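## Task

Move both blue-taped parcels onto the top of the two-door cabinet, which only arm1 can reach, and both white-taped parcels onto the top of the desk, which only arm3 can reach. Each parcel must stand with the arrows on its sides pointing upward and its entire base supported by the top surface. The attempt fails if any parcel ends up resting on the floor or a lower shelf with no gripper holding it. A parcel that stays in place only because a robot is holding it does not count. Finish by opening the grippers and moving the arms away.

## Robot and tools

Setup. Three identical i2rt Big YAM arms, arm1, arm2 and arm3, share the scene. Each has six revolute joints, a two-finger gripper and a wrist camera (arm1_cam_wrist, arm2_cam_wrist, arm3_cam_wrist). Two fixed cameras, room_a and room_b, watch the room. The hand reaches roughly 1.0 m from the joint 1 axis. Only arm1 reaches the cabinet and only arm3 reaches the desk, so arm2 is likely the go-between for parcels that start elsewhere. Small loose objects may occasionally get nudged by something outside your control.

Frames. One scene frame is used for everything, origin on the floor, +z up. The hand point is midway between the fingertips; the hand's z axis runs along the fingers and its y axis is the closing direction. No tool takes Cartesian poses; all motion is commanded in joint space.

execute_actions. Arguments: actions, a list holding exactly one action or nothing; and optional cameras, a list from arm1_cam_wrist, arm2_cam_wrist, arm3_cam_wrist, room_a, room_b, all (omitted, null or ["all"] gives every camera, [] gives none). The action is an object keyed by arm name; under each arm is joints, an object of absolute joint targets by name, not offsets. Any subset of joints may be given; motions in one action start together and finish independently. Names, units and ranges: joint1_rad -2.879 to 2.879 (rotates the whole arm about its base, positive counter-clockwise seen from above, 0 faces where the base faces); joint2_rad 0 to 3.141 (shoulder; 0 has the upper arm roughly level pointing back, increasing lifts it up then forward); joint3_rad 0 to 3.019 (elbow; 0 folded, increasing opens); joint4_rad -1.692 to 1.57 (hand pitch, positive tips fingers up); joint5_rad -1.57 to 1.57 (hand yaw, positive toward the arm's right); joint6_rad -2.094 to 2.094 (hand roll, positive clockwise viewed from behind the hand); gripper_m 0 to 0.093 (fingertip gap in metres). Arrival tolerances are about ±0.045, ±0.14, ±0.09, ±0.055, ±0.03, ±0.035 rad and ±0.003 m respectively. With joints 1 and 6 at 0 and the hand level and forward, the camera sits above the hand looking at the fingertips. Joints move at different speeds, so the path between postures can sweep wide; stage moves to avoid furniture and other arms. An unknown key or out-of-range number rejects the whole call with no motion. Example: {"arm1": {"joints": {"gripper_m": 0.05}}, "arm2": {"joints": {"joint1_rad": 0.3}}}. An empty list just returns state and images.

Results. Each call returns every arm's state and one image per requested camera; the pictures line lists which camera each image came from. joint_positions gives measured values. joint_status reports how each commanded motion ended: done, off_target (stopped short, may still push), contact_stop or time_out (target dropped, holds where it stopped, though a timed-out joint may keep a nearby target and keep pushing; on_its_own says so), or not_followed when a built-in self/arm-collision check blocked that arm's joint targets (line 'joint command not followed' plus a cause). A blocked arm may retry those targets on later actions; its gripper command still runs. on_its_own lists what the call did not command; 'held at' is the held target, not the position. Joints omitted from an action may still push toward old targets. To relieve a push, command the joint to its reported position. Tiny target changes may not move a joint; loaded joints sag. If a result reports a stop, the rest of that reply's motion calls in the scene are skipped.

wait: seconds, 0 to 10. Commands nothing; returns state and images as an empty action would.

zoom_image: camera (one of the five names) and region [x0, y0, x1, y1] in pixels of that camera's latest full image, top-left origin, at most 504 by 504. Gives a sharper crop.

finished_scene: scene, the number of the current scene. Ends it irreversibly once the last command has been held, reports success and reveals the next task. Replying with no tool call ends everything.

Cameras. All images are 672x504. Calibration lines give OpenCV pinhole+radial intrinsics K and D, and T_world_to_cam mapping scene coordinates into the camera frame, plus pos_world. Fixed cameras can be off by a couple of degrees and several millimetres; wrist camera poses derive from reported joints and inherit their errors. Results list cameras whose numbers changed.

Hazards. Arms do not stop on contact and can press hard. Two arms squeezing each other ends the run; hard impacts are also penalised, and the collision check ignores fingers, gripper housings and wrist cameras and may react late. Nothing in the state reports arm-to-arm contact, so watch images. Objects touching arms are fine. Avoid dropping, slamming or shoving parcels and never leave one on the floor or a low shelf. Gripper force is about 50 to 62 N per pad, less on some. Holding loads, even while you think, heats motors: a MOTOR HOT warning appears from 85 °C, and at 100 °C an OVER-TEMPERATURE FAULT drops that arm until it cools, with affected keys reading limit_stop_at_motor_heat; resend targets afterward. Heat partly carries into the next scene. The simulation keeps running during your thinking, with arms holding the last command, so keep loaded holds short. Fewer, efficient motions are better. At the end release every parcel and retract the arms clear.

Each tool is called after ">>>" by a JSON object that holds its "fn" and its "kwargs".

## Session

>>> {"fn": "execute_actions", "kwargs": {"actions": []}}

Scene clock: 0.00 s.
Motor temperatures (°C, as the motors report them): arm1=[29 26 28 28 25 26] | arm2=[26 28 27 24 25 25] | arm3=[27 27 25 27 25 25]
arm1.joint_positions: joint1_rad=+0.479 joint2_rad=+0.552 joint3_rad=+1.386 joint4_rad=-1.204 joint5_rad=-0.079 joint6_rad=-0.563 gripper_m=+0.095
arm1.joint_status: not commanded
arm1.hand: x=-1.0413 y=-0.3007 z=+1.4295 quat_wxyz=(-0.368, -0.256, -0.788, +0.421) (m; scene frame)
arm2.joint_positions: joint1_rad=+0.675 joint2_rad=+0.440 joint3_rad=+1.571 joint4_rad=-1.160 joint5_rad=+0.093 joint6_rad=+0.170 gripper_m=+0.095
arm2.joint_status: not commanded
arm2.hand: x=-0.0286 y=-0.2302 z=+1.6048 quat_wxyz=(-0.226, +0.627, -0.343, -0.662) (m; scene frame)
arm3.joint_positions: joint1_rad=-0.507 joint2_rad=+0.587 joint3_rad=+1.505 joint4_rad=-1.195 joint5_rad=+0.201 joint6_rad=-0.369 gripper_m=+0.094
arm3.joint_status: not commanded
arm3.hand: x=+1.0676 y=+0.1992 z=+1.5013 quat_wxyz=(-0.299, -0.474, -0.639, +0.528) (m; scene frame)
pictures: arm1_cam_wrist, arm2_cam_wrist, arm3_cam_wrist, room_a, room_b
Images, in order (width x height): arm1_cam_wrist 672x504, arm2_cam_wrist 672x504, arm3_cam_wrist 672x504, room_a 672x504, room_b 672x504.

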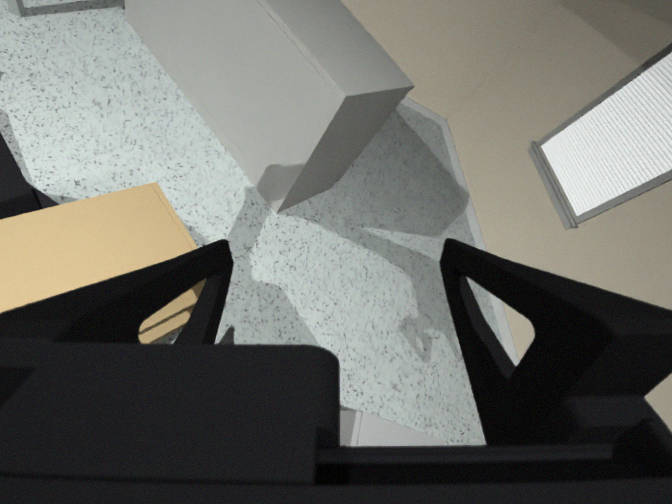

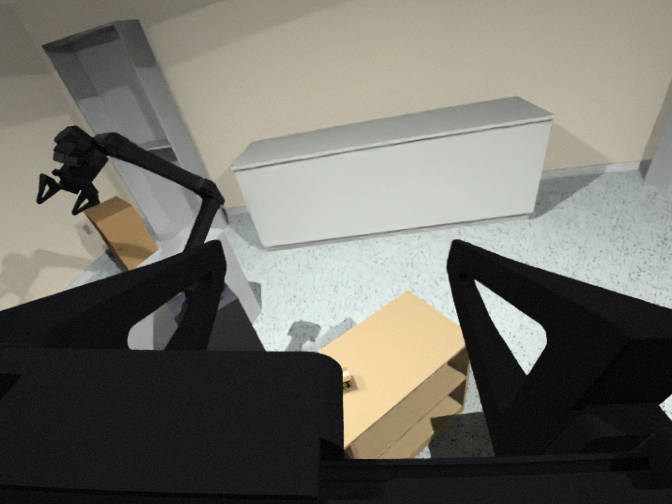

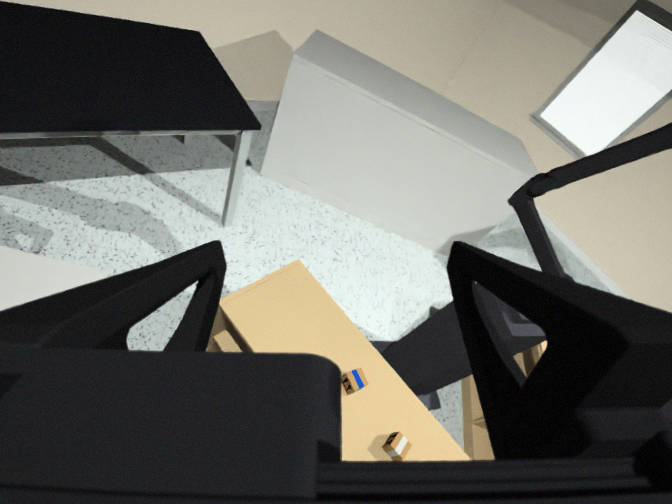

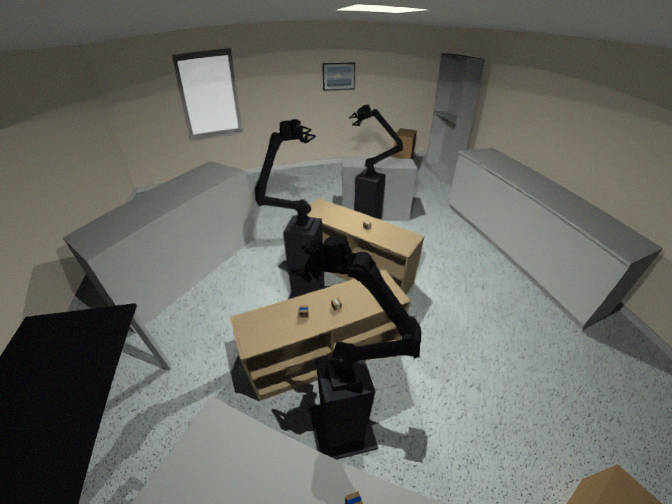

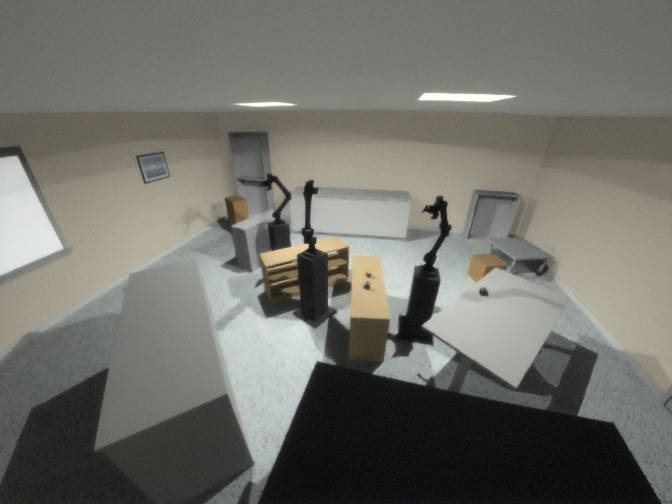

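>>> {"fn": "zoom_image", "kwargs": {"camera": "room_a", "region": [200, 100, 500, 325]}}

>>> {"fn": "zoom_image", "kwargs": {"camera": "room_a", "region": [200, 260, 500, 504]}}

>>> {"fn": "zoom_image", "kwargs": {"camera": "room_b", "region": [200, 150, 580, 420]}}

Region (200, 100, 500, 325) of room_a's 672x504 image, scaled by 1.680, with more detail than that image has; it fills the top 378 rows of this view, and the rest is white.

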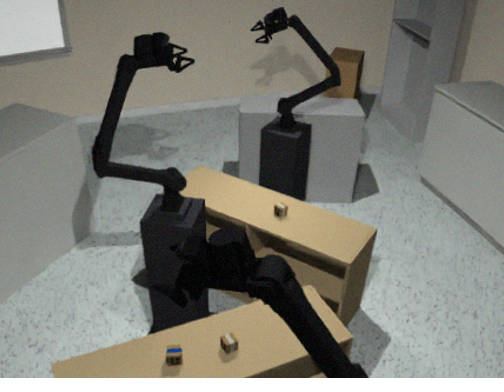

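Region (200, 260, 500, 504) of room_a's 672x504 image, scaled by 1.680, with more detail than that image has; it fills the top 410 rows of this view, and the rest is white.

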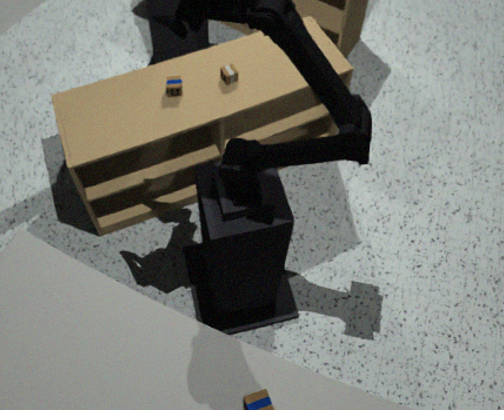

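Region (200, 150, 580, 420) of room_b's 672x504 image, scaled by 1.326, with more detail than that image has; it fills the top 358 rows of this view, and the rest is white.

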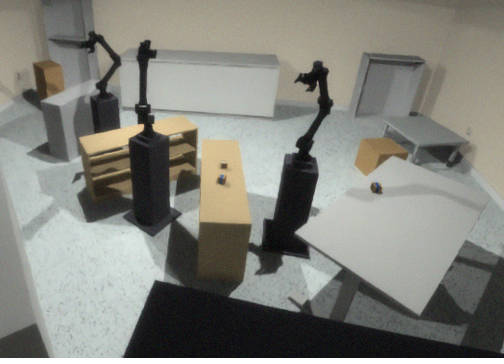

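>>> {"fn": "zoom_image", "kwargs": {"camera": "arm2_cam_wrist", "region": [20, 10, 320, 360]}}

>>> {"fn": "zoom_image", "kwargs": {"camera": "room_b", "region": [200, 120, 380, 320]}}

>>> {"fn": "zoom_image", "kwargs": {"camera": "room_b", "region": [400, 170, 600, 400]}}

Region (20, 10, 320, 360) of arm2_cam_wrist's 672x504 image, scaled by 1.440, with more detail than that image has; it fills the left 432 columns of this view, and the rest is white.

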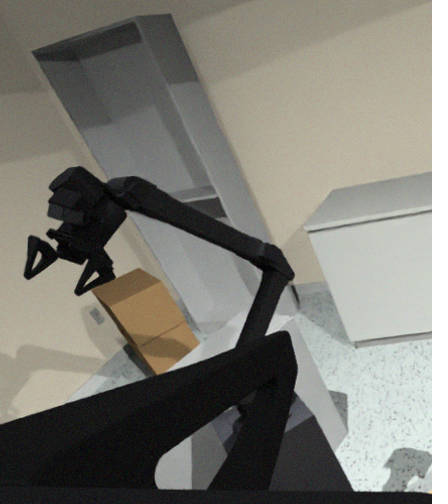

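Region (200, 120, 380, 320) of room_b's 672x504 image, scaled by 2.520, with more detail than that image has; it fills the left 454 columns of this view, and the rest is white.

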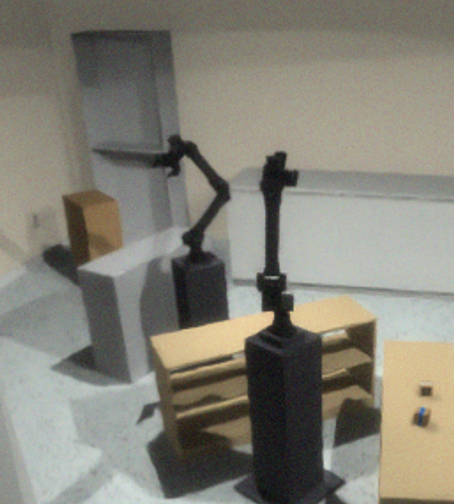

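Region (400, 170, 600, 400) of room_b's 672x504 image, scaled by 2.191, with more detail than that image has; it fills the left 438 columns of this view, and the rest is white.

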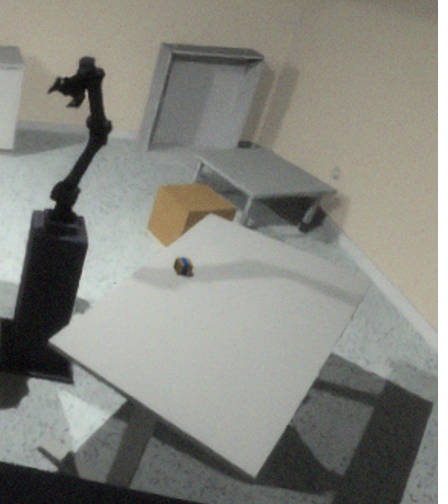

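>>> {"fn": "execute_actions", "kwargs": {"actions": [{"arm1":{"joints":{"joint5_rad":0,"joint6_rad":0}},"arm2":{"joints":{"joint5_rad":0,"joint6_rad":0}},"arm3":{"joints":{"joint5_rad":0,"joint6_rad":0}}}], "cameras": []}}

Scene clock: 44.57 s.
Motor temperatures (°C, as the motors report them): arm1=[29 26 32 28 25 26] | arm2=[26 29 29 24 25 25] | arm3=[27 27 30 27 25 25]
arm1.joint_positions: joint1_rad=+0.479 joint2_rad=+0.552 joint3_rad=+1.386 joint4_rad=-1.204 joint5_rad=-0.003 joint6_rad=-0.015 gripper_m=+0.095
arm1.joint_status: all done
arm1.hand: x=-1.0536 y=-0.3052 z=+1.4293 quat_wxyz=(-0.450, -0.477, -0.678, +0.332) (m; scene frame)
arm2.joint_positions: joint1_rad=+0.675 joint2_rad=+0.440 joint3_rad=+1.571 joint4_rad=-1.160 joint5_rad=+0.004 joint6_rad=+0.017 gripper_m=+0.095
arm2.joint_status: all done
arm2.hand: x=-0.0394 y=-0.2411 z=+1.6049 quat_wxyz=(-0.246, +0.664, -0.265, -0.655) (m; scene frame)
arm3.joint_positions: joint1_rad=-0.507 joint2_rad=+0.587 joint3_rad=+1.505 joint4_rad=-1.195 joint5_rad=+0.003 joint6_rad=-0.015 gripper_m=+0.094
arm3.joint_status: all done
arm3.hand: x=+1.1016 y=+0.1987 z=+1.5006 quat_wxyz=(-0.443, -0.537, -0.589, +0.411) (m; scene frame)
pictures: none
No camera images: the call's "cameras" was empty. Leave "cameras" out to get every camera's image.

>>> {"fn": "execute_actions", "kwargs": {"actions": [{"arm1":{"joints":{"joint1_rad":1.3}},"arm2":{"joints":{"joint1_rad":1.3}},"arm3":{"joints":{"joint1_rad":-1.5}}}]}}

Scene clock: 51.10 s.
Motor temperatures (°C, as the motors report them): arm1=[29 26 32 28 25 26] | arm2=[26 29 29 24 25 25] | arm3=[27 27 30 27 25 25]
arm1.joint_positions: joint1_rad=+1.291 joint2_rad=+0.552 joint3_rad=+1.386 joint4_rad=-1.204 joint5_rad=+0.000 joint6_rad=-0.014 gripper_m=+0.095
arm1.joint_status: all done
arm1.hand: x=-0.9234 y=-0.1896 z=+1.4292 quat_wxyz=(-0.545, -0.176, -0.810, +0.123) (m; scene frame)
arm2.joint_positions: joint1_rad=+1.290 joint2_rad=+0.440 joint3_rad=+1.571 joint4_rad=-1.160 joint5_rad=+0.002 joint6_rad=+0.016 gripper_m=+0.095
arm2.joint_status: all done
arm2.hand: x=-0.0694 y=-0.3054 z=+1.6050 quat_wxyz=(-0.037, +0.713, -0.049, -0.699) (m; scene frame)
arm3.joint_positions: joint1_rad=-1.491 joint2_rad=+0.587 joint3_rad=+1.505 joint4_rad=-1.195 joint5_rad=+0.000 joint6_rad=-0.014 gripper_m=+0.094
arm3.joint_status: all done
arm3.hand: x=+0.9180 y=+0.2787 z=+1.4990 quat_wxyz=(-0.197, -0.753, -0.266, +0.568) (m; scene frame)
pictures: arm1_cam_wrist, arm2_cam_wrist, arm3_cam_wrist, room_a, room_b
camera_calibration (this result's frames):
arm1_cam_wrist: T_world_to_cam=[[-0.412668, -0.910721, 0.017118, -0.575767], [-0.772843, 0.340123, -0.535752, 0.120249], [0.482098, -0.234317, -0.844202, 1.72602], [0, 0, 0, 1]] pos_world=[-0.976777, -0.160827, 1.53139]
arm2_cam_wrist: T_world_to_cam=[[0.128671, 0.991551, -0.0164574, 0.340594], [0.59442, -0.0903988, -0.799057, 1.30173], [-0.793794, 0.0930329, -0.60103, 1.05587], [0, 0, 0, 1]] pos_world=[0.0205431, -0.318272, 1.68037]
arm3_cam_wrist: T_world_to_cam=[[-0.613672, 0.789561, 0.000376102, 0.341415], [0.619212, 0.481566, -0.620219, 0.225899], [-0.489882, -0.380378, -0.784429, 1.85939], [0, 0, 0, 1]] pos_world=[0.980518, 0.328918, 1.59854]
Images, in order (width x height): arm1_cam_wrist 672x504, arm2_cam_wrist 672x504, arm3_cam_wrist 672x504, room_a 672x504, room_b 672x504.

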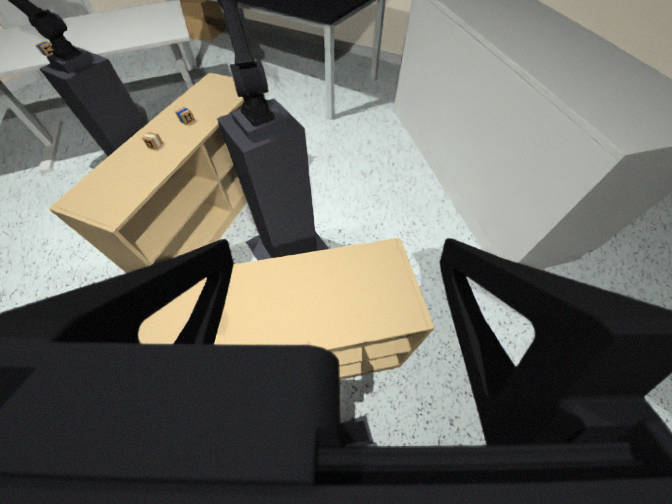

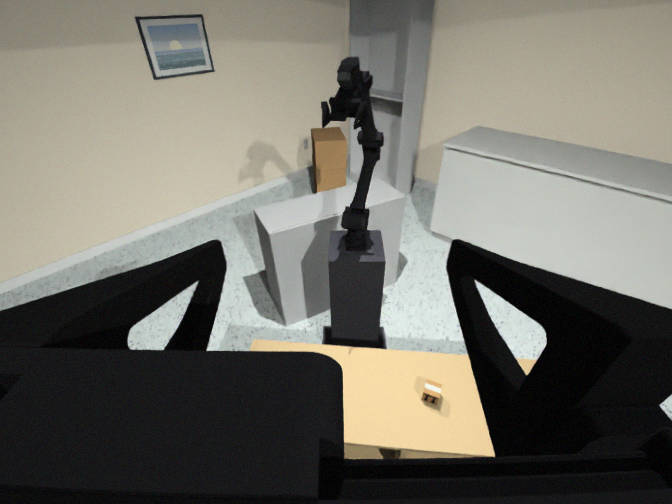

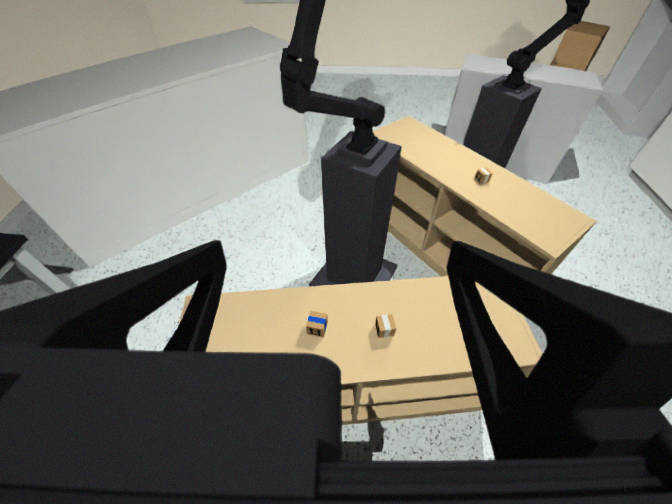

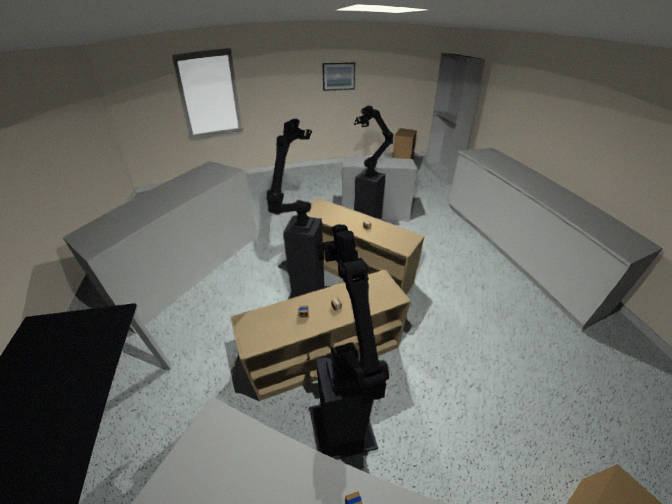

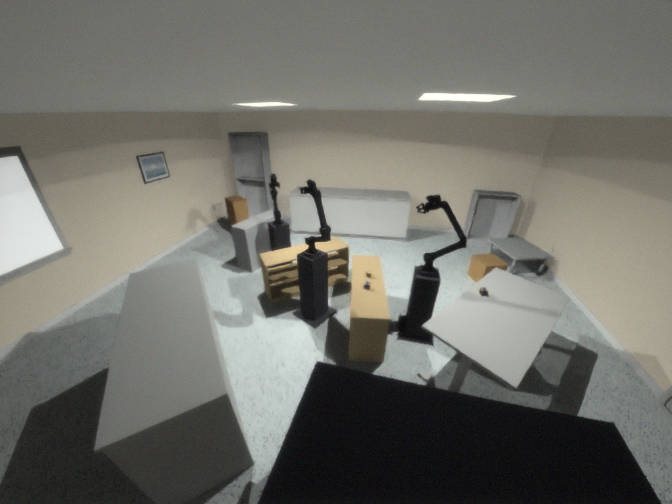

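>>> {"fn": "execute_actions", "kwargs": {"actions": [{"arm1":{"joints":{"joint4_rad":-0.6}},"arm2":{"joints":{"joint4_rad":-0.6}},"arm3":{"joints":{"joint4_rad":-1.65}}}], "cameras": ["arm3_cam_wrist"]}}

Scene clock: 60.60 s.
Motor temperatures (°C, as the motors report them): arm1=[29 26 32 28 25 26] | arm2=[26 29 29 24 25 25] | arm3=[27 27 31 27 25 25]
arm1.joint_positions: joint1_rad=+1.291 joint2_rad=+0.552 joint3_rad=+1.386 joint4_rad=-0.626 joint5_rad=+0.000 joint6_rad=-0.014 gripper_m=+0.095
arm1.joint_status: all done
arm1.hand: x=-0.9114 y=-0.1961 z=+1.5686 quat_wxyz=(-0.753, -0.136, -0.621, +0.171) (m; scene frame)
arm2.joint_positions: joint1_rad=+1.290 joint2_rad=+0.440 joint3_rad=+1.571 joint4_rad=-0.616 joint5_rad=+0.002 joint6_rad=+0.016 gripper_m=+0.095
arm2.joint_status: all done
arm2.hand: x=-0.0369 y=-0.3094 z=+1.7330 quat_wxyz=(-0.046, +0.499, -0.035, -0.865) (m; scene frame)
arm3.joint_positions: joint1_rad=-1.491 joint2_rad=+0.587 joint3_rad=+1.505 joint4_rad=-1.634 joint5_rad=+0.000 joint6_rad=-0.014 gripper_m=+0.094
arm3.joint_status: all done
arm3.hand: x=+0.9585 y=+0.3100 z=+1.4052 quat_wxyz=(-0.137, -0.858, -0.305, +0.390) (m; scene frame)
pictures: arm3_cam_wrist
camera_calibration (this result's frames):
arm3_cam_wrist: T_world_to_cam=[[-0.617085, 0.786885, 0.00426414, 0.340226], [0.765436, 0.601505, -0.22869, -0.599998], [-0.182518, -0.137857, -0.97349, 1.71342], [0, 0, 0, 1]] pos_world=[0.981938, 0.32939, 1.52933]
Images, in order (width x height): arm3_cam_wrist 672x504.

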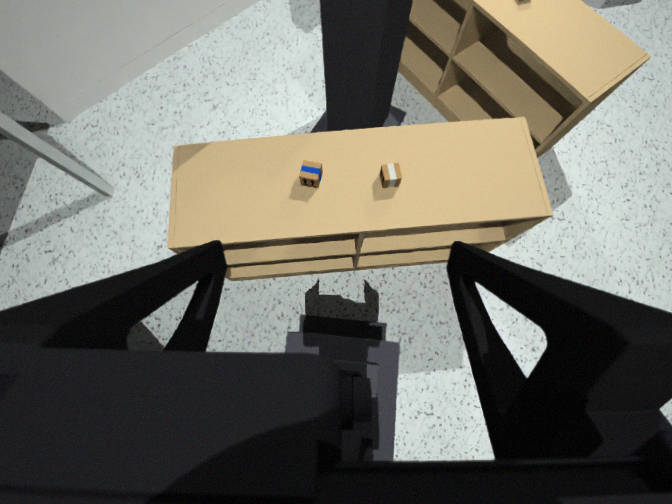

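>>> {"fn": "execute_actions", "kwargs": {"actions": [{"arm1":{"joints":{"joint3_rad":0.85}},"arm2":{"joints":{"joint3_rad":1.0}},"arm3":{"joints":{"joint2_rad":1.1}}}], "cameras": ["arm3_cam_wrist"]}}

Scene clock: 73.63 s.
Motor temperatures (°C, as the motors report them): arm1=[29 26 33 28 25 26] | arm2=[26 29 30 24 25 25] | arm3=[27 27 31 27 25 25]
arm1.joint_positions: joint1_rad=+1.291 joint2_rad=+0.559 joint3_rad=+0.830 joint4_rad=-0.613 joint5_rad=+0.000 joint6_rad=-0.014 gripper_m=+0.095
arm1.joint_status: all done
arm1.hand: x=-0.8207 y=-0.2367 z=+1.2555 quat_wxyz=(-0.556, -0.174, -0.803, +0.125) (m; scene frame)
arm2.joint_positions: joint1_rad=+1.290 joint2_rad=+0.448 joint3_rad=+0.990 joint4_rad=-0.603 joint5_rad=+0.002 joint6_rad=+0.016 gripper_m=+0.095
arm2.joint_status: all done
arm2.hand: x=-0.2356 y=-0.2852 z=+1.4521 quat_wxyz=(-0.037, +0.724, -0.050, -0.687) (m; scene frame)
arm3.joint_positions: joint1_rad=-1.491 joint2_rad=+1.098 joint3_rad=+1.505 joint4_rad=-1.636 joint5_rad=+0.000 joint6_rad=-0.014 gripper_m=+0.094
arm3.joint_status: all done
arm3.hand: x=+0.8174 y=+0.1967 z=+1.2839 quat_wxyz=(-0.058, -0.929, -0.331, +0.158) (m; scene frame)
pictures: arm3_cam_wrist
camera_calibration (this result's frames):
arm3_cam_wrist: T_world_to_cam=[[-0.622251, 0.782795, 0.00597955, 0.345655], [0.752687, 0.596185, 0.279331, -1.09235], [0.215094, 0.178315, -0.960176, 1.14969], [0, 0, 0, 1]] pos_world=[0.789993, 0.175661, 1.40697]
Images, in order (width x height): arm3_cam_wrist 672x504.

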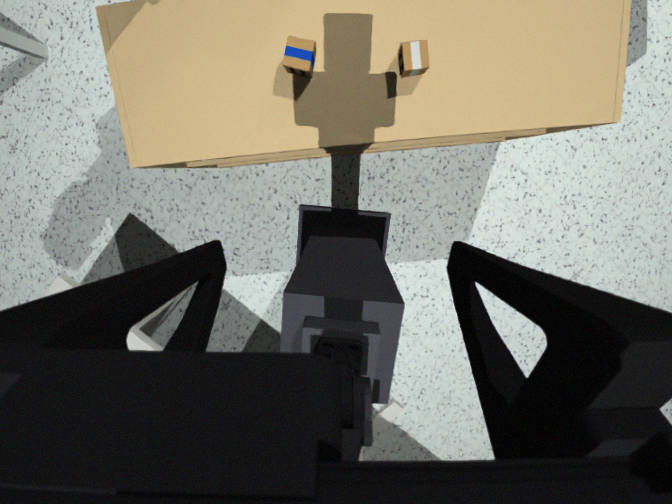

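>>> {"fn": "zoom_image", "kwargs": {"camera": "arm3_cam_wrist", "region": [260, 10, 460, 110]}}

Region (260, 10, 460, 110) of arm3_cam_wrist's 672x504 image, scaled by 2.520, with more detail than that image has.

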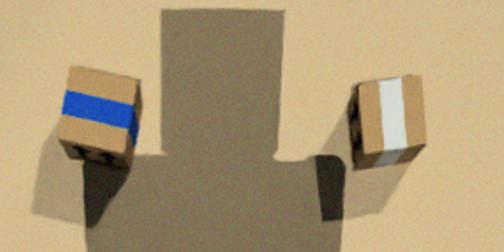

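>>> {"fn": "zoom_image", "kwargs": {"camera": "arm3_cam_wrist", "region": [270, 20, 340, 90]}}

>>> {"fn": "zoom_image", "kwargs": {"camera": "arm3_cam_wrist", "region": [385, 20, 455, 90]}}

Region (270, 20, 340, 90) of arm3_cam_wrist's 672x504 image, scaled by 7.200, with more detail than that image has.

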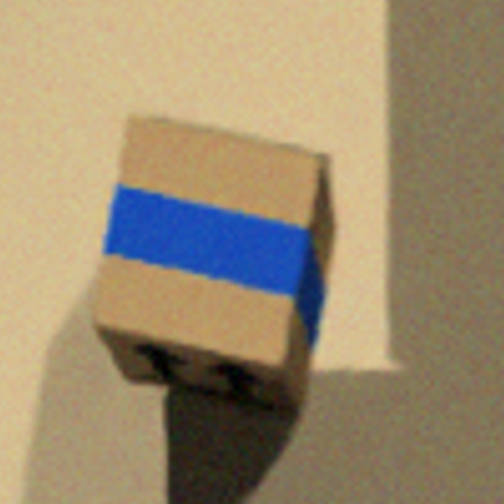

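Region (385, 20, 455, 90) of arm3_cam_wrist's 672x504 image, scaled by 7.200, with more detail than that image has.

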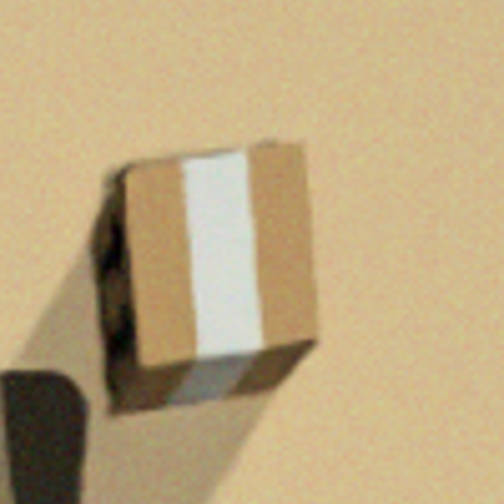

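>>> {"fn": "execute_actions", "kwargs": {"actions": [{"arm1":{"joints":{"joint1_rad":1.98,"joint2_rad":0.2,"joint3_rad":0.15,"joint4_rad":-0.3}},"arm2":{"joints":{"joint1_rad":0.8,"joint2_rad":0.2,"joint3_rad":0.15,"joint4_rad":-0.3}},"arm3":{"joints":{"joint1_rad":-1.55,"joint2_rad":0.2,"joint3_rad":0.15,"joint4_rad":-0.3}}}]}}

Scene clock: 132.97 s.
Motor temperatures (°C, as the motors report them): arm1=[29 26 36 29 25 26] | arm2=[26 28 34 25 25 26] | arm3=[27 27 35 27 25 25]
arm1.joint_positions: joint1_rad=+1.972 joint2_rad=+0.197 joint3_rad=+0.130 joint4_rad=-0.325 joint5_rad=+0.000 joint6_rad=-0.014 gripper_m=+0.095
arm1.joint_status: all done
arm1.hand: x=-0.8641 y=-0.0255 z=+1.0010 quat_wxyz=(-0.548, +0.103, -0.827, -0.069) (m; scene frame)
arm2.joint_positions: joint1_rad=+0.809 joint2_rad=+0.205 joint3_rad=+0.145 joint4_rad=-0.311 joint5_rad=+0.001 joint6_rad=+0.016 gripper_m=+0.095
arm2.joint_status: all done
arm2.hand: x=-0.1843 y=-0.1628 z=+1.0763 quat_wxyz=(-0.163, +0.784, -0.251, -0.543) (m; scene frame)
arm3.joint_positions: joint1_rad=-1.544 joint2_rad=+0.210 joint3_rad=+0.157 joint4_rad=-0.328 joint5_rad=+0.000 joint6_rad=-0.014 gripper_m=+0.094
arm3.joint_status: all done
arm3.hand: x=+0.8633 y=+0.2494 z=+1.0299 quat_wxyz=(-0.169, -0.789, -0.256, +0.533) (m; scene frame)
pictures: arm1_cam_wrist, arm2_cam_wrist, arm3_cam_wrist, room_a, room_b
camera_calibration (this result's frames):
arm1_cam_wrist: T_world_to_cam=[[0.253399, -0.967324, 0.00856276, 0.188159], [-0.823627, -0.220382, -0.522561, -0.19051], [0.507372, 0.125364, -0.852559, 1.41383], [0, 0, 0, 1]] pos_world=[-0.921927, -0.0372178, 1.10421]
arm2_cam_wrist: T_world_to_cam=[[0.576823, 0.816708, -0.016227, 0.259217], [0.676842, -0.488972, -0.550266, 0.642994], [-0.457341, 0.306423, -0.834832, 0.982028], [0, 0, 0, 1]] pos_world=[-0.135606, -0.198214, 1.17785]
arm3_cam_wrist: T_world_to_cam=[[-0.571677, 0.820477, 0.00163214, 0.285887], [0.692687, 0.483702, -0.534993, -0.168815], [-0.439739, -0.304712, -0.844855, 1.45353], [0, 0, 0, 1]] pos_world=[0.919544, 0.29, 1.13724]
Images, in order (width x height): arm1_cam_wrist 672x504, arm2_cam_wrist 672x504, arm3_cam_wrist 672x504, room_a 672x504, room_b 672x504.

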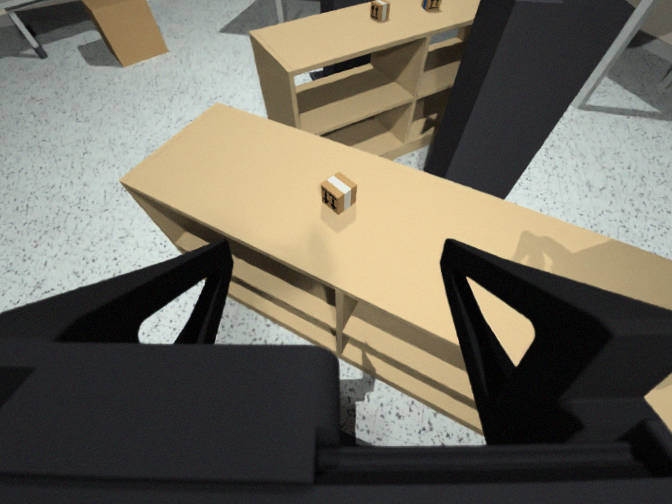

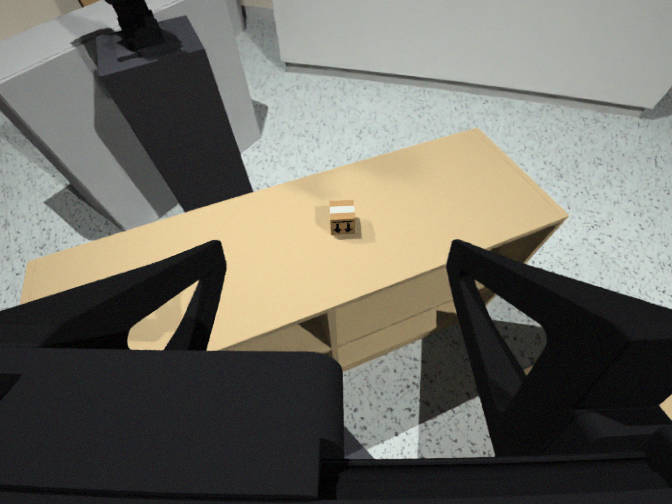

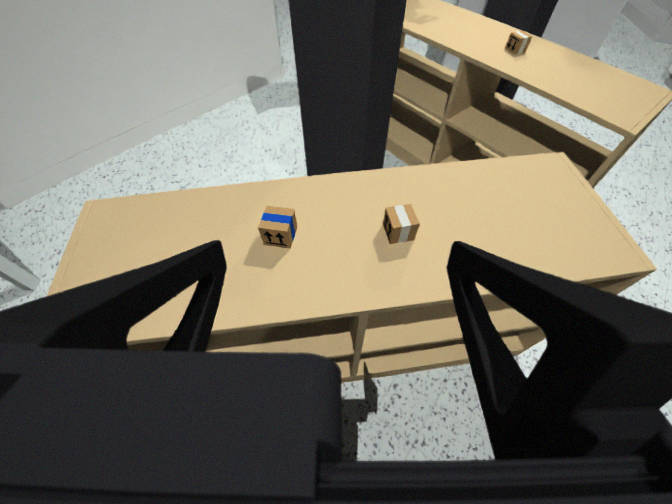

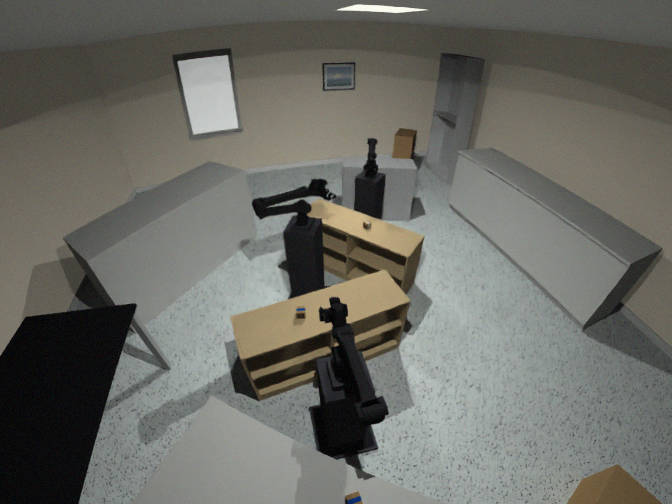

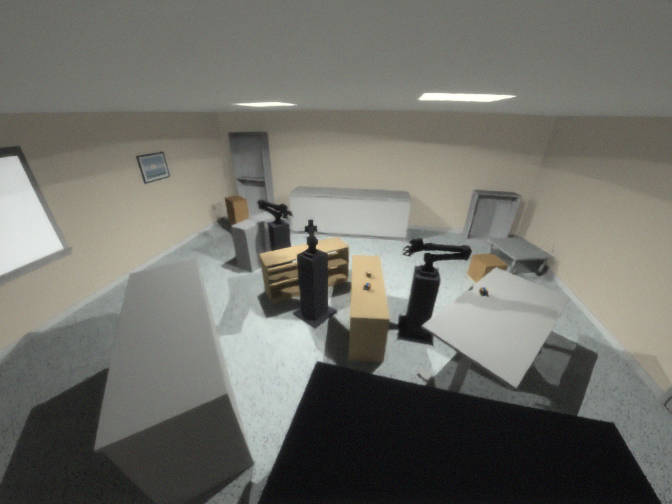

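>>> {"fn": "zoom_image", "kwargs": {"camera": "arm3_cam_wrist", "region": [240, 185, 440, 265]}}

>>> {"fn": "zoom_image", "kwargs": {"camera": "arm1_cam_wrist", "region": [300, 160, 380, 230]}}

>>> {"fn": "zoom_image", "kwargs": {"camera": "arm2_cam_wrist", "region": [300, 185, 380, 250]}}

>>> {"fn": "zoom_image", "kwargs": {"camera": "room_b", "region": [460, 270, 510, 310]}}

Region (240, 185, 440, 265) of arm3_cam_wrist's 672x504 image, scaled by 2.520, with more detail than that image has; it fills the top 202 rows of this view, and the rest is white.

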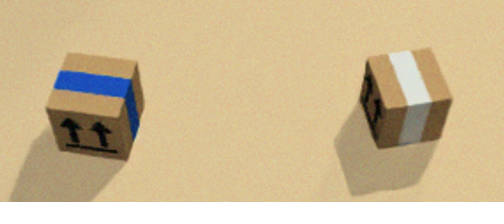

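Region (300, 160, 380, 230) of arm1_cam_wrist's 672x504 image, scaled by 6.300, with more detail than that image has; it fills the top 441 rows of this view, and the rest is white.

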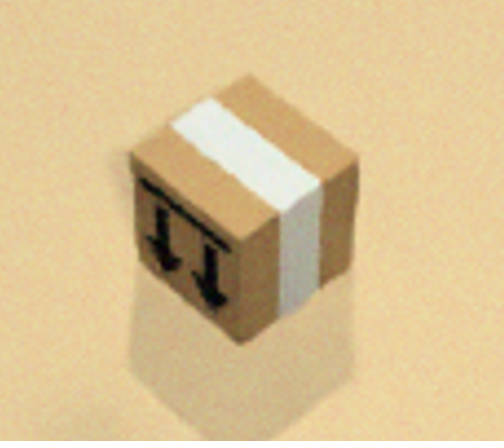

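Region (300, 185, 380, 250) of arm2_cam_wrist's 672x504 image, scaled by 6.300, with more detail than that image has; it fills the top 410 rows of this view, and the rest is white.

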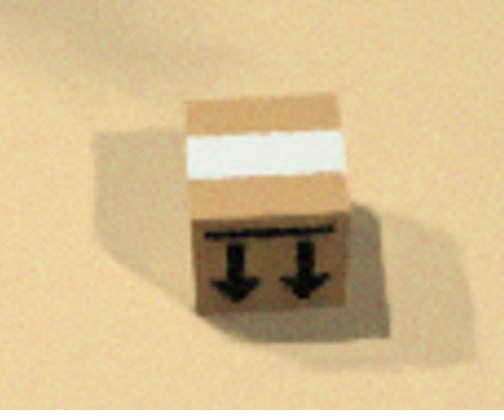

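Region (460, 270, 510, 310) of room_b's 672x504 image, scaled by 10.080, with more detail than that image has; it fills the top 403 rows of this view, and the rest is white.

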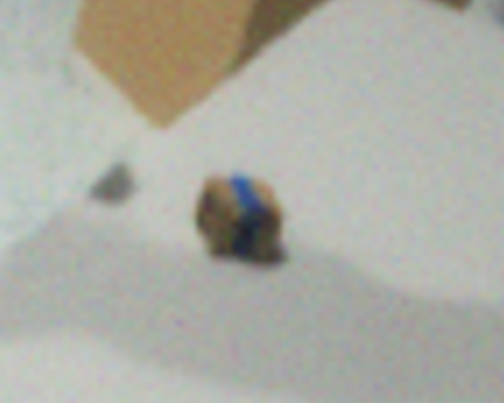

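>>> {"fn": "zoom_image", "kwargs": {"camera": "arm3_cam_wrist", "region": [365, 190, 435, 260]}}

>>> {"fn": "zoom_image", "kwargs": {"camera": "arm1_cam_wrist", "region": [350, 0, 460, 40]}}

Region (365, 190, 435, 260) of arm3_cam_wrist's 672x504 image, scaled by 7.200, with more detail than that image has.

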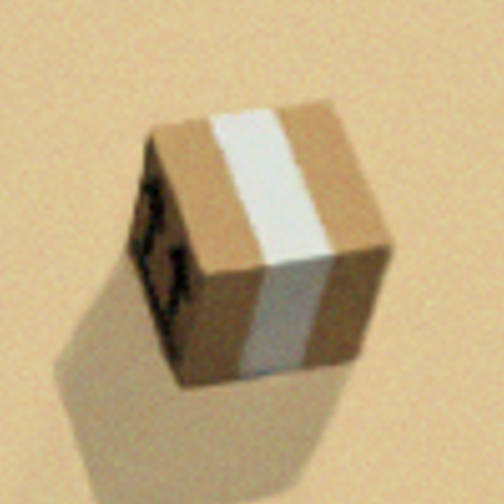

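Region (350, 0, 460, 40) of arm1_cam_wrist's 672x504 image, scaled by 4.582, with more detail than that image has; it fills the top 183 rows of this view, and the rest is white.

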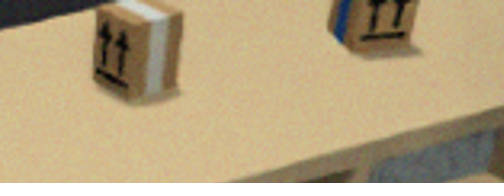

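>>> {"fn": "zoom_image", "kwargs": {"camera": "arm3_cam_wrist", "region": [245, 190, 315, 260]}}

Region (245, 190, 315, 260) of arm3_cam_wrist's 672x504 image, scaled by 7.200, with more detail than that image has.

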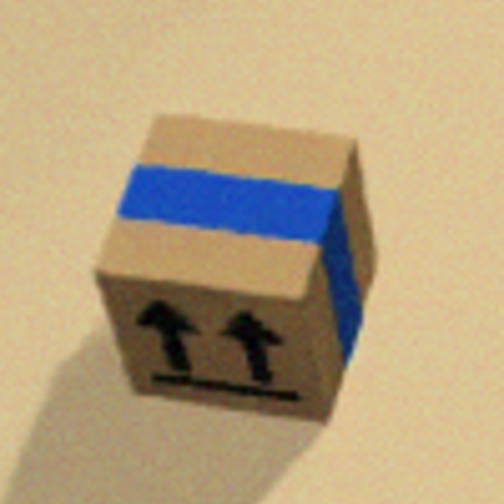

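>>> {"fn": "execute_actions", "kwargs": {"actions": [{"arm1":{"joints":{"joint1_rad":-1.4}},"arm3":{"joints":{"joint1_rad":1.39}}}]}}

Scene clock: 192.03 s.
Motor temperatures (°C, as the motors report them): arm1=[29 26 38 29 25 26] | arm2=[26 28 36 25 25 26] | arm3=[27 27 35 27 25 25]
arm1.joint_positions: joint1_rad=-1.393 joint2_rad=+0.197 joint3_rad=+0.130 joint4_rad=-0.325 joint5_rad=+0.000 joint6_rad=-0.013 gripper_m=+0.095
arm1.joint_status: all done
arm1.hand: x=-1.4003 y=-0.0955 z=+1.0064 quat_wxyz=(+0.003, -0.828, -0.017, +0.560) (m; scene frame)
arm2.joint_positions: joint1_rad=+0.809 joint2_rad=+0.205 joint3_rad=+0.145 joint4_rad=-0.311 joint5_rad=+0.001 joint6_rad=+0.016 gripper_m=+0.095
arm2.joint_status: not commanded
arm2.hand: x=-0.1843 y=-0.1628 z=+1.0763 quat_wxyz=(-0.163, +0.784, -0.251, -0.543) (m; scene frame)
arm3.joint_positions: joint1_rad=+1.383 joint2_rad=+0.210 joint3_rad=+0.157 joint4_rad=-0.328 joint5_rad=-0.001 joint6_rad=-0.013 gripper_m=+0.094
arm3.joint_status: all done
arm3.hand: x=+1.3412 y=+0.5165 z=+1.0321 quat_wxyz=(-0.552, +0.173, -0.809, -0.107) (m; scene frame)
pictures: arm1_cam_wrist, arm2_cam_wrist, arm3_cam_wrist, room_a, room_b
camera_calibration (this result's frames):
arm1_cam_wrist: T_world_to_cam=[[-0.0309616, 0.998953, 0.0336652, 0.0206503], [0.841365, 0.0442302, -0.538655, 1.7282], [-0.53958, 0.0116471, -0.841854, 0.211537], [0, 0, 0, 1]] pos_world=[-1.33926, -0.0995309, 1.10829]
arm2_cam_wrist: T_world_to_cam=[[0.576823, 0.816708, -0.016227, 0.259217], [0.676842, -0.488972, -0.550266, 0.642994], [-0.457341, 0.306423, -0.834832, 0.982028], [0, 0, 0, 1]] pos_world=[-0.135606, -0.198214, 1.17785]
arm3_cam_wrist: T_world_to_cam=[[0.383711, -0.923349, 0.0138613, -0.0533734], [-0.773275, -0.329478, -0.541748, 1.76525], [0.50479, 0.197156, -0.840427, 0.21634], [0, 0, 0, 1]] pos_world=[1.2763, 0.489675, 1.13888]
Images, in order (width x height): arm1_cam_wrist 672x504, arm2_cam_wrist 672x504, arm3_cam_wrist 672x504, room_a 672x504, room_b 672x504.

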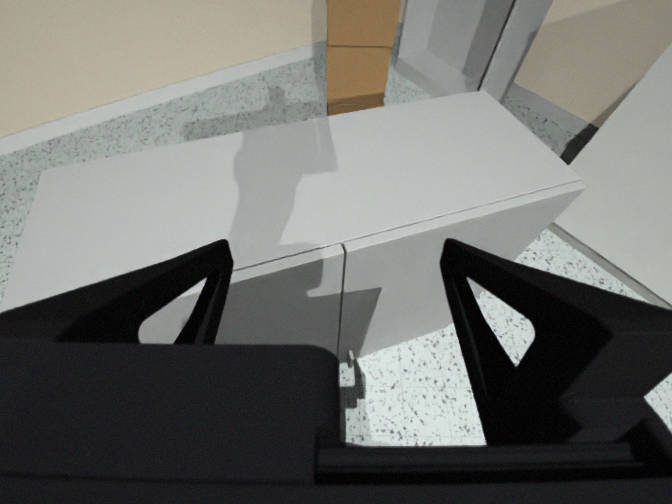

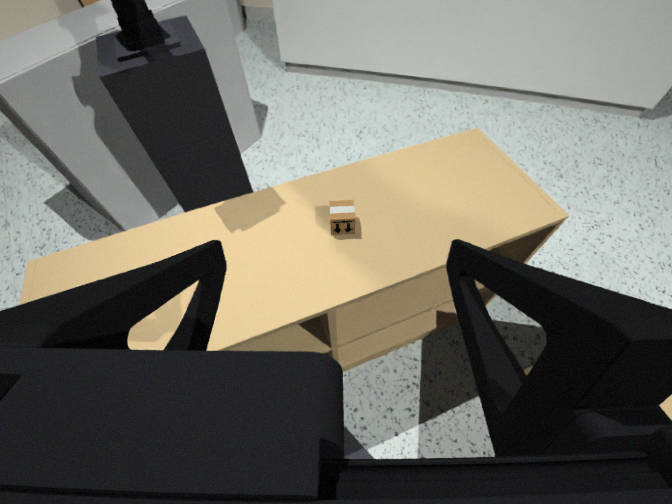

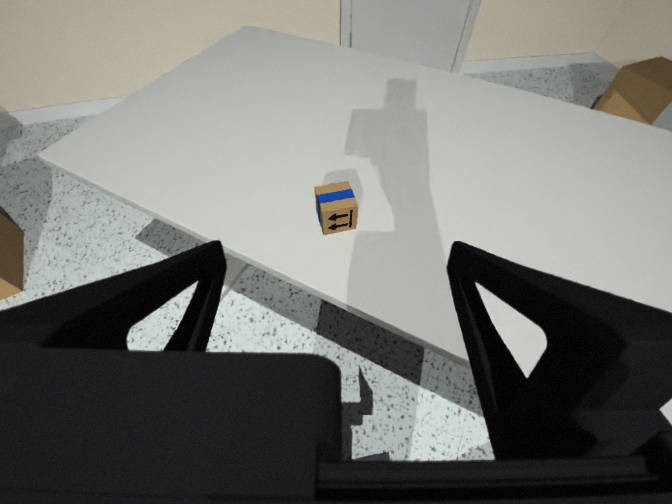

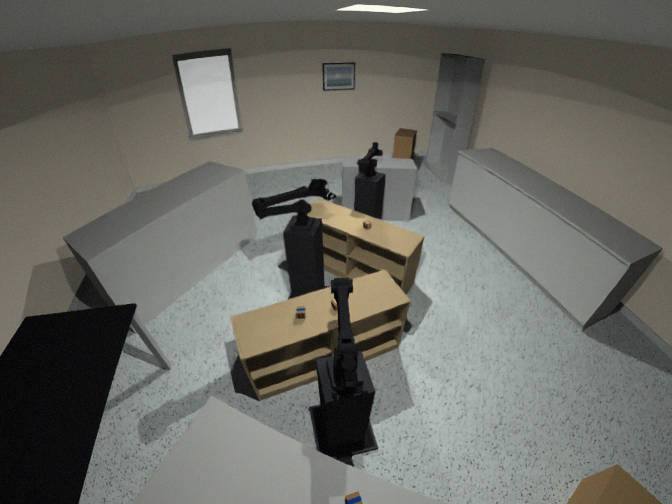

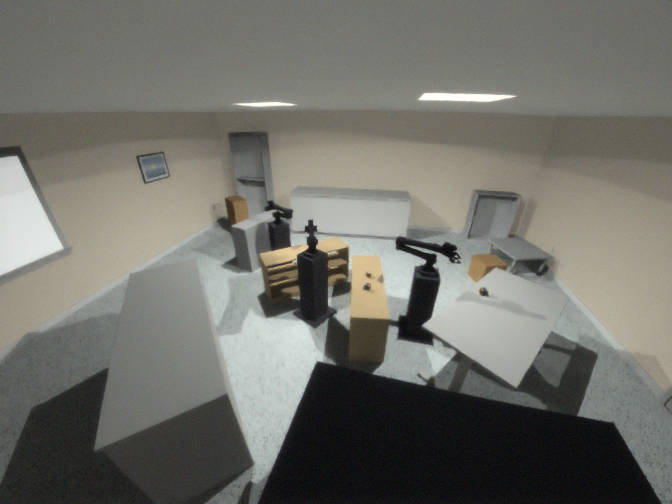

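>>> {"fn": "zoom_image", "kwargs": {"camera": "arm3_cam_wrist", "region": [295, 165, 385, 250]}}

Region (295, 165, 385, 250) of arm3_cam_wrist's 672x504 image, scaled by 5.600, with more detail than that image has.

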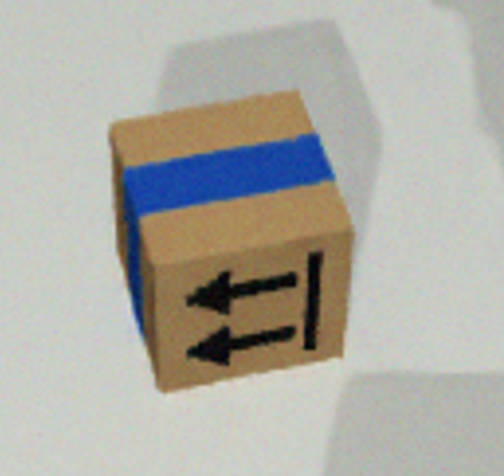

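>>> {"fn": "zoom_image", "kwargs": {"camera": "room_a", "region": [330, 120, 440, 230]}}

>>> {"fn": "zoom_image", "kwargs": {"camera": "arm2_cam_wrist", "region": [0, 0, 300, 240]}}

Region (330, 120, 440, 230) of room_a's 672x504 image, scaled by 4.582, with more detail than that image has.

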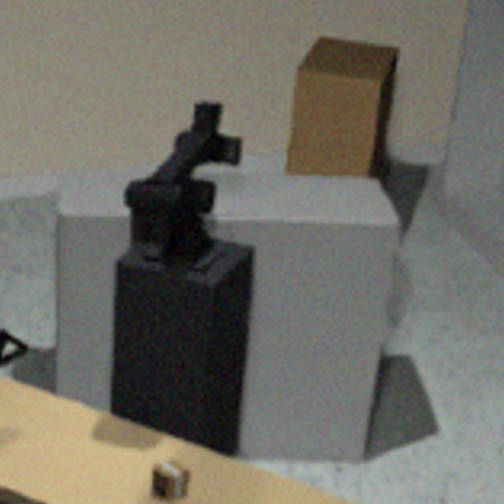

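Region (0, 0, 300, 240) of arm2_cam_wrist's 672x504 image, scaled by 1.680, with more detail than that image has; it fills the top 403 rows of this view, and the rest is white.

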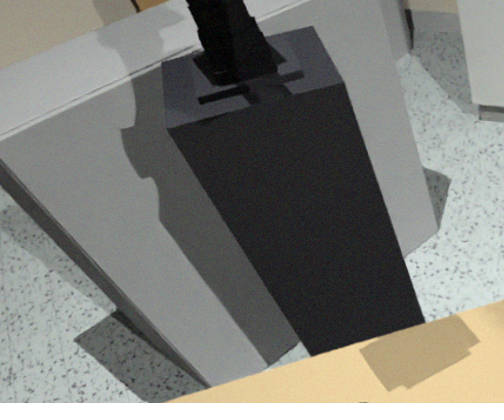

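>>> {"fn": "zoom_image", "kwargs": {"camera": "arm1_cam_wrist", "region": [220, 60, 620, 380]}}

Region (220, 60, 620, 380) of arm1_cam_wrist's 672x504 image, scaled by 1.260, with more detail than that image has; it fills the top 403 rows of this view, and the rest is white.

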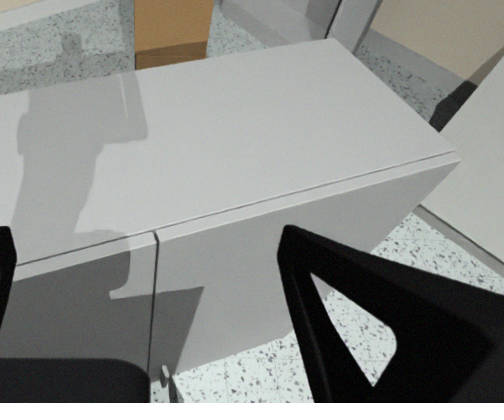

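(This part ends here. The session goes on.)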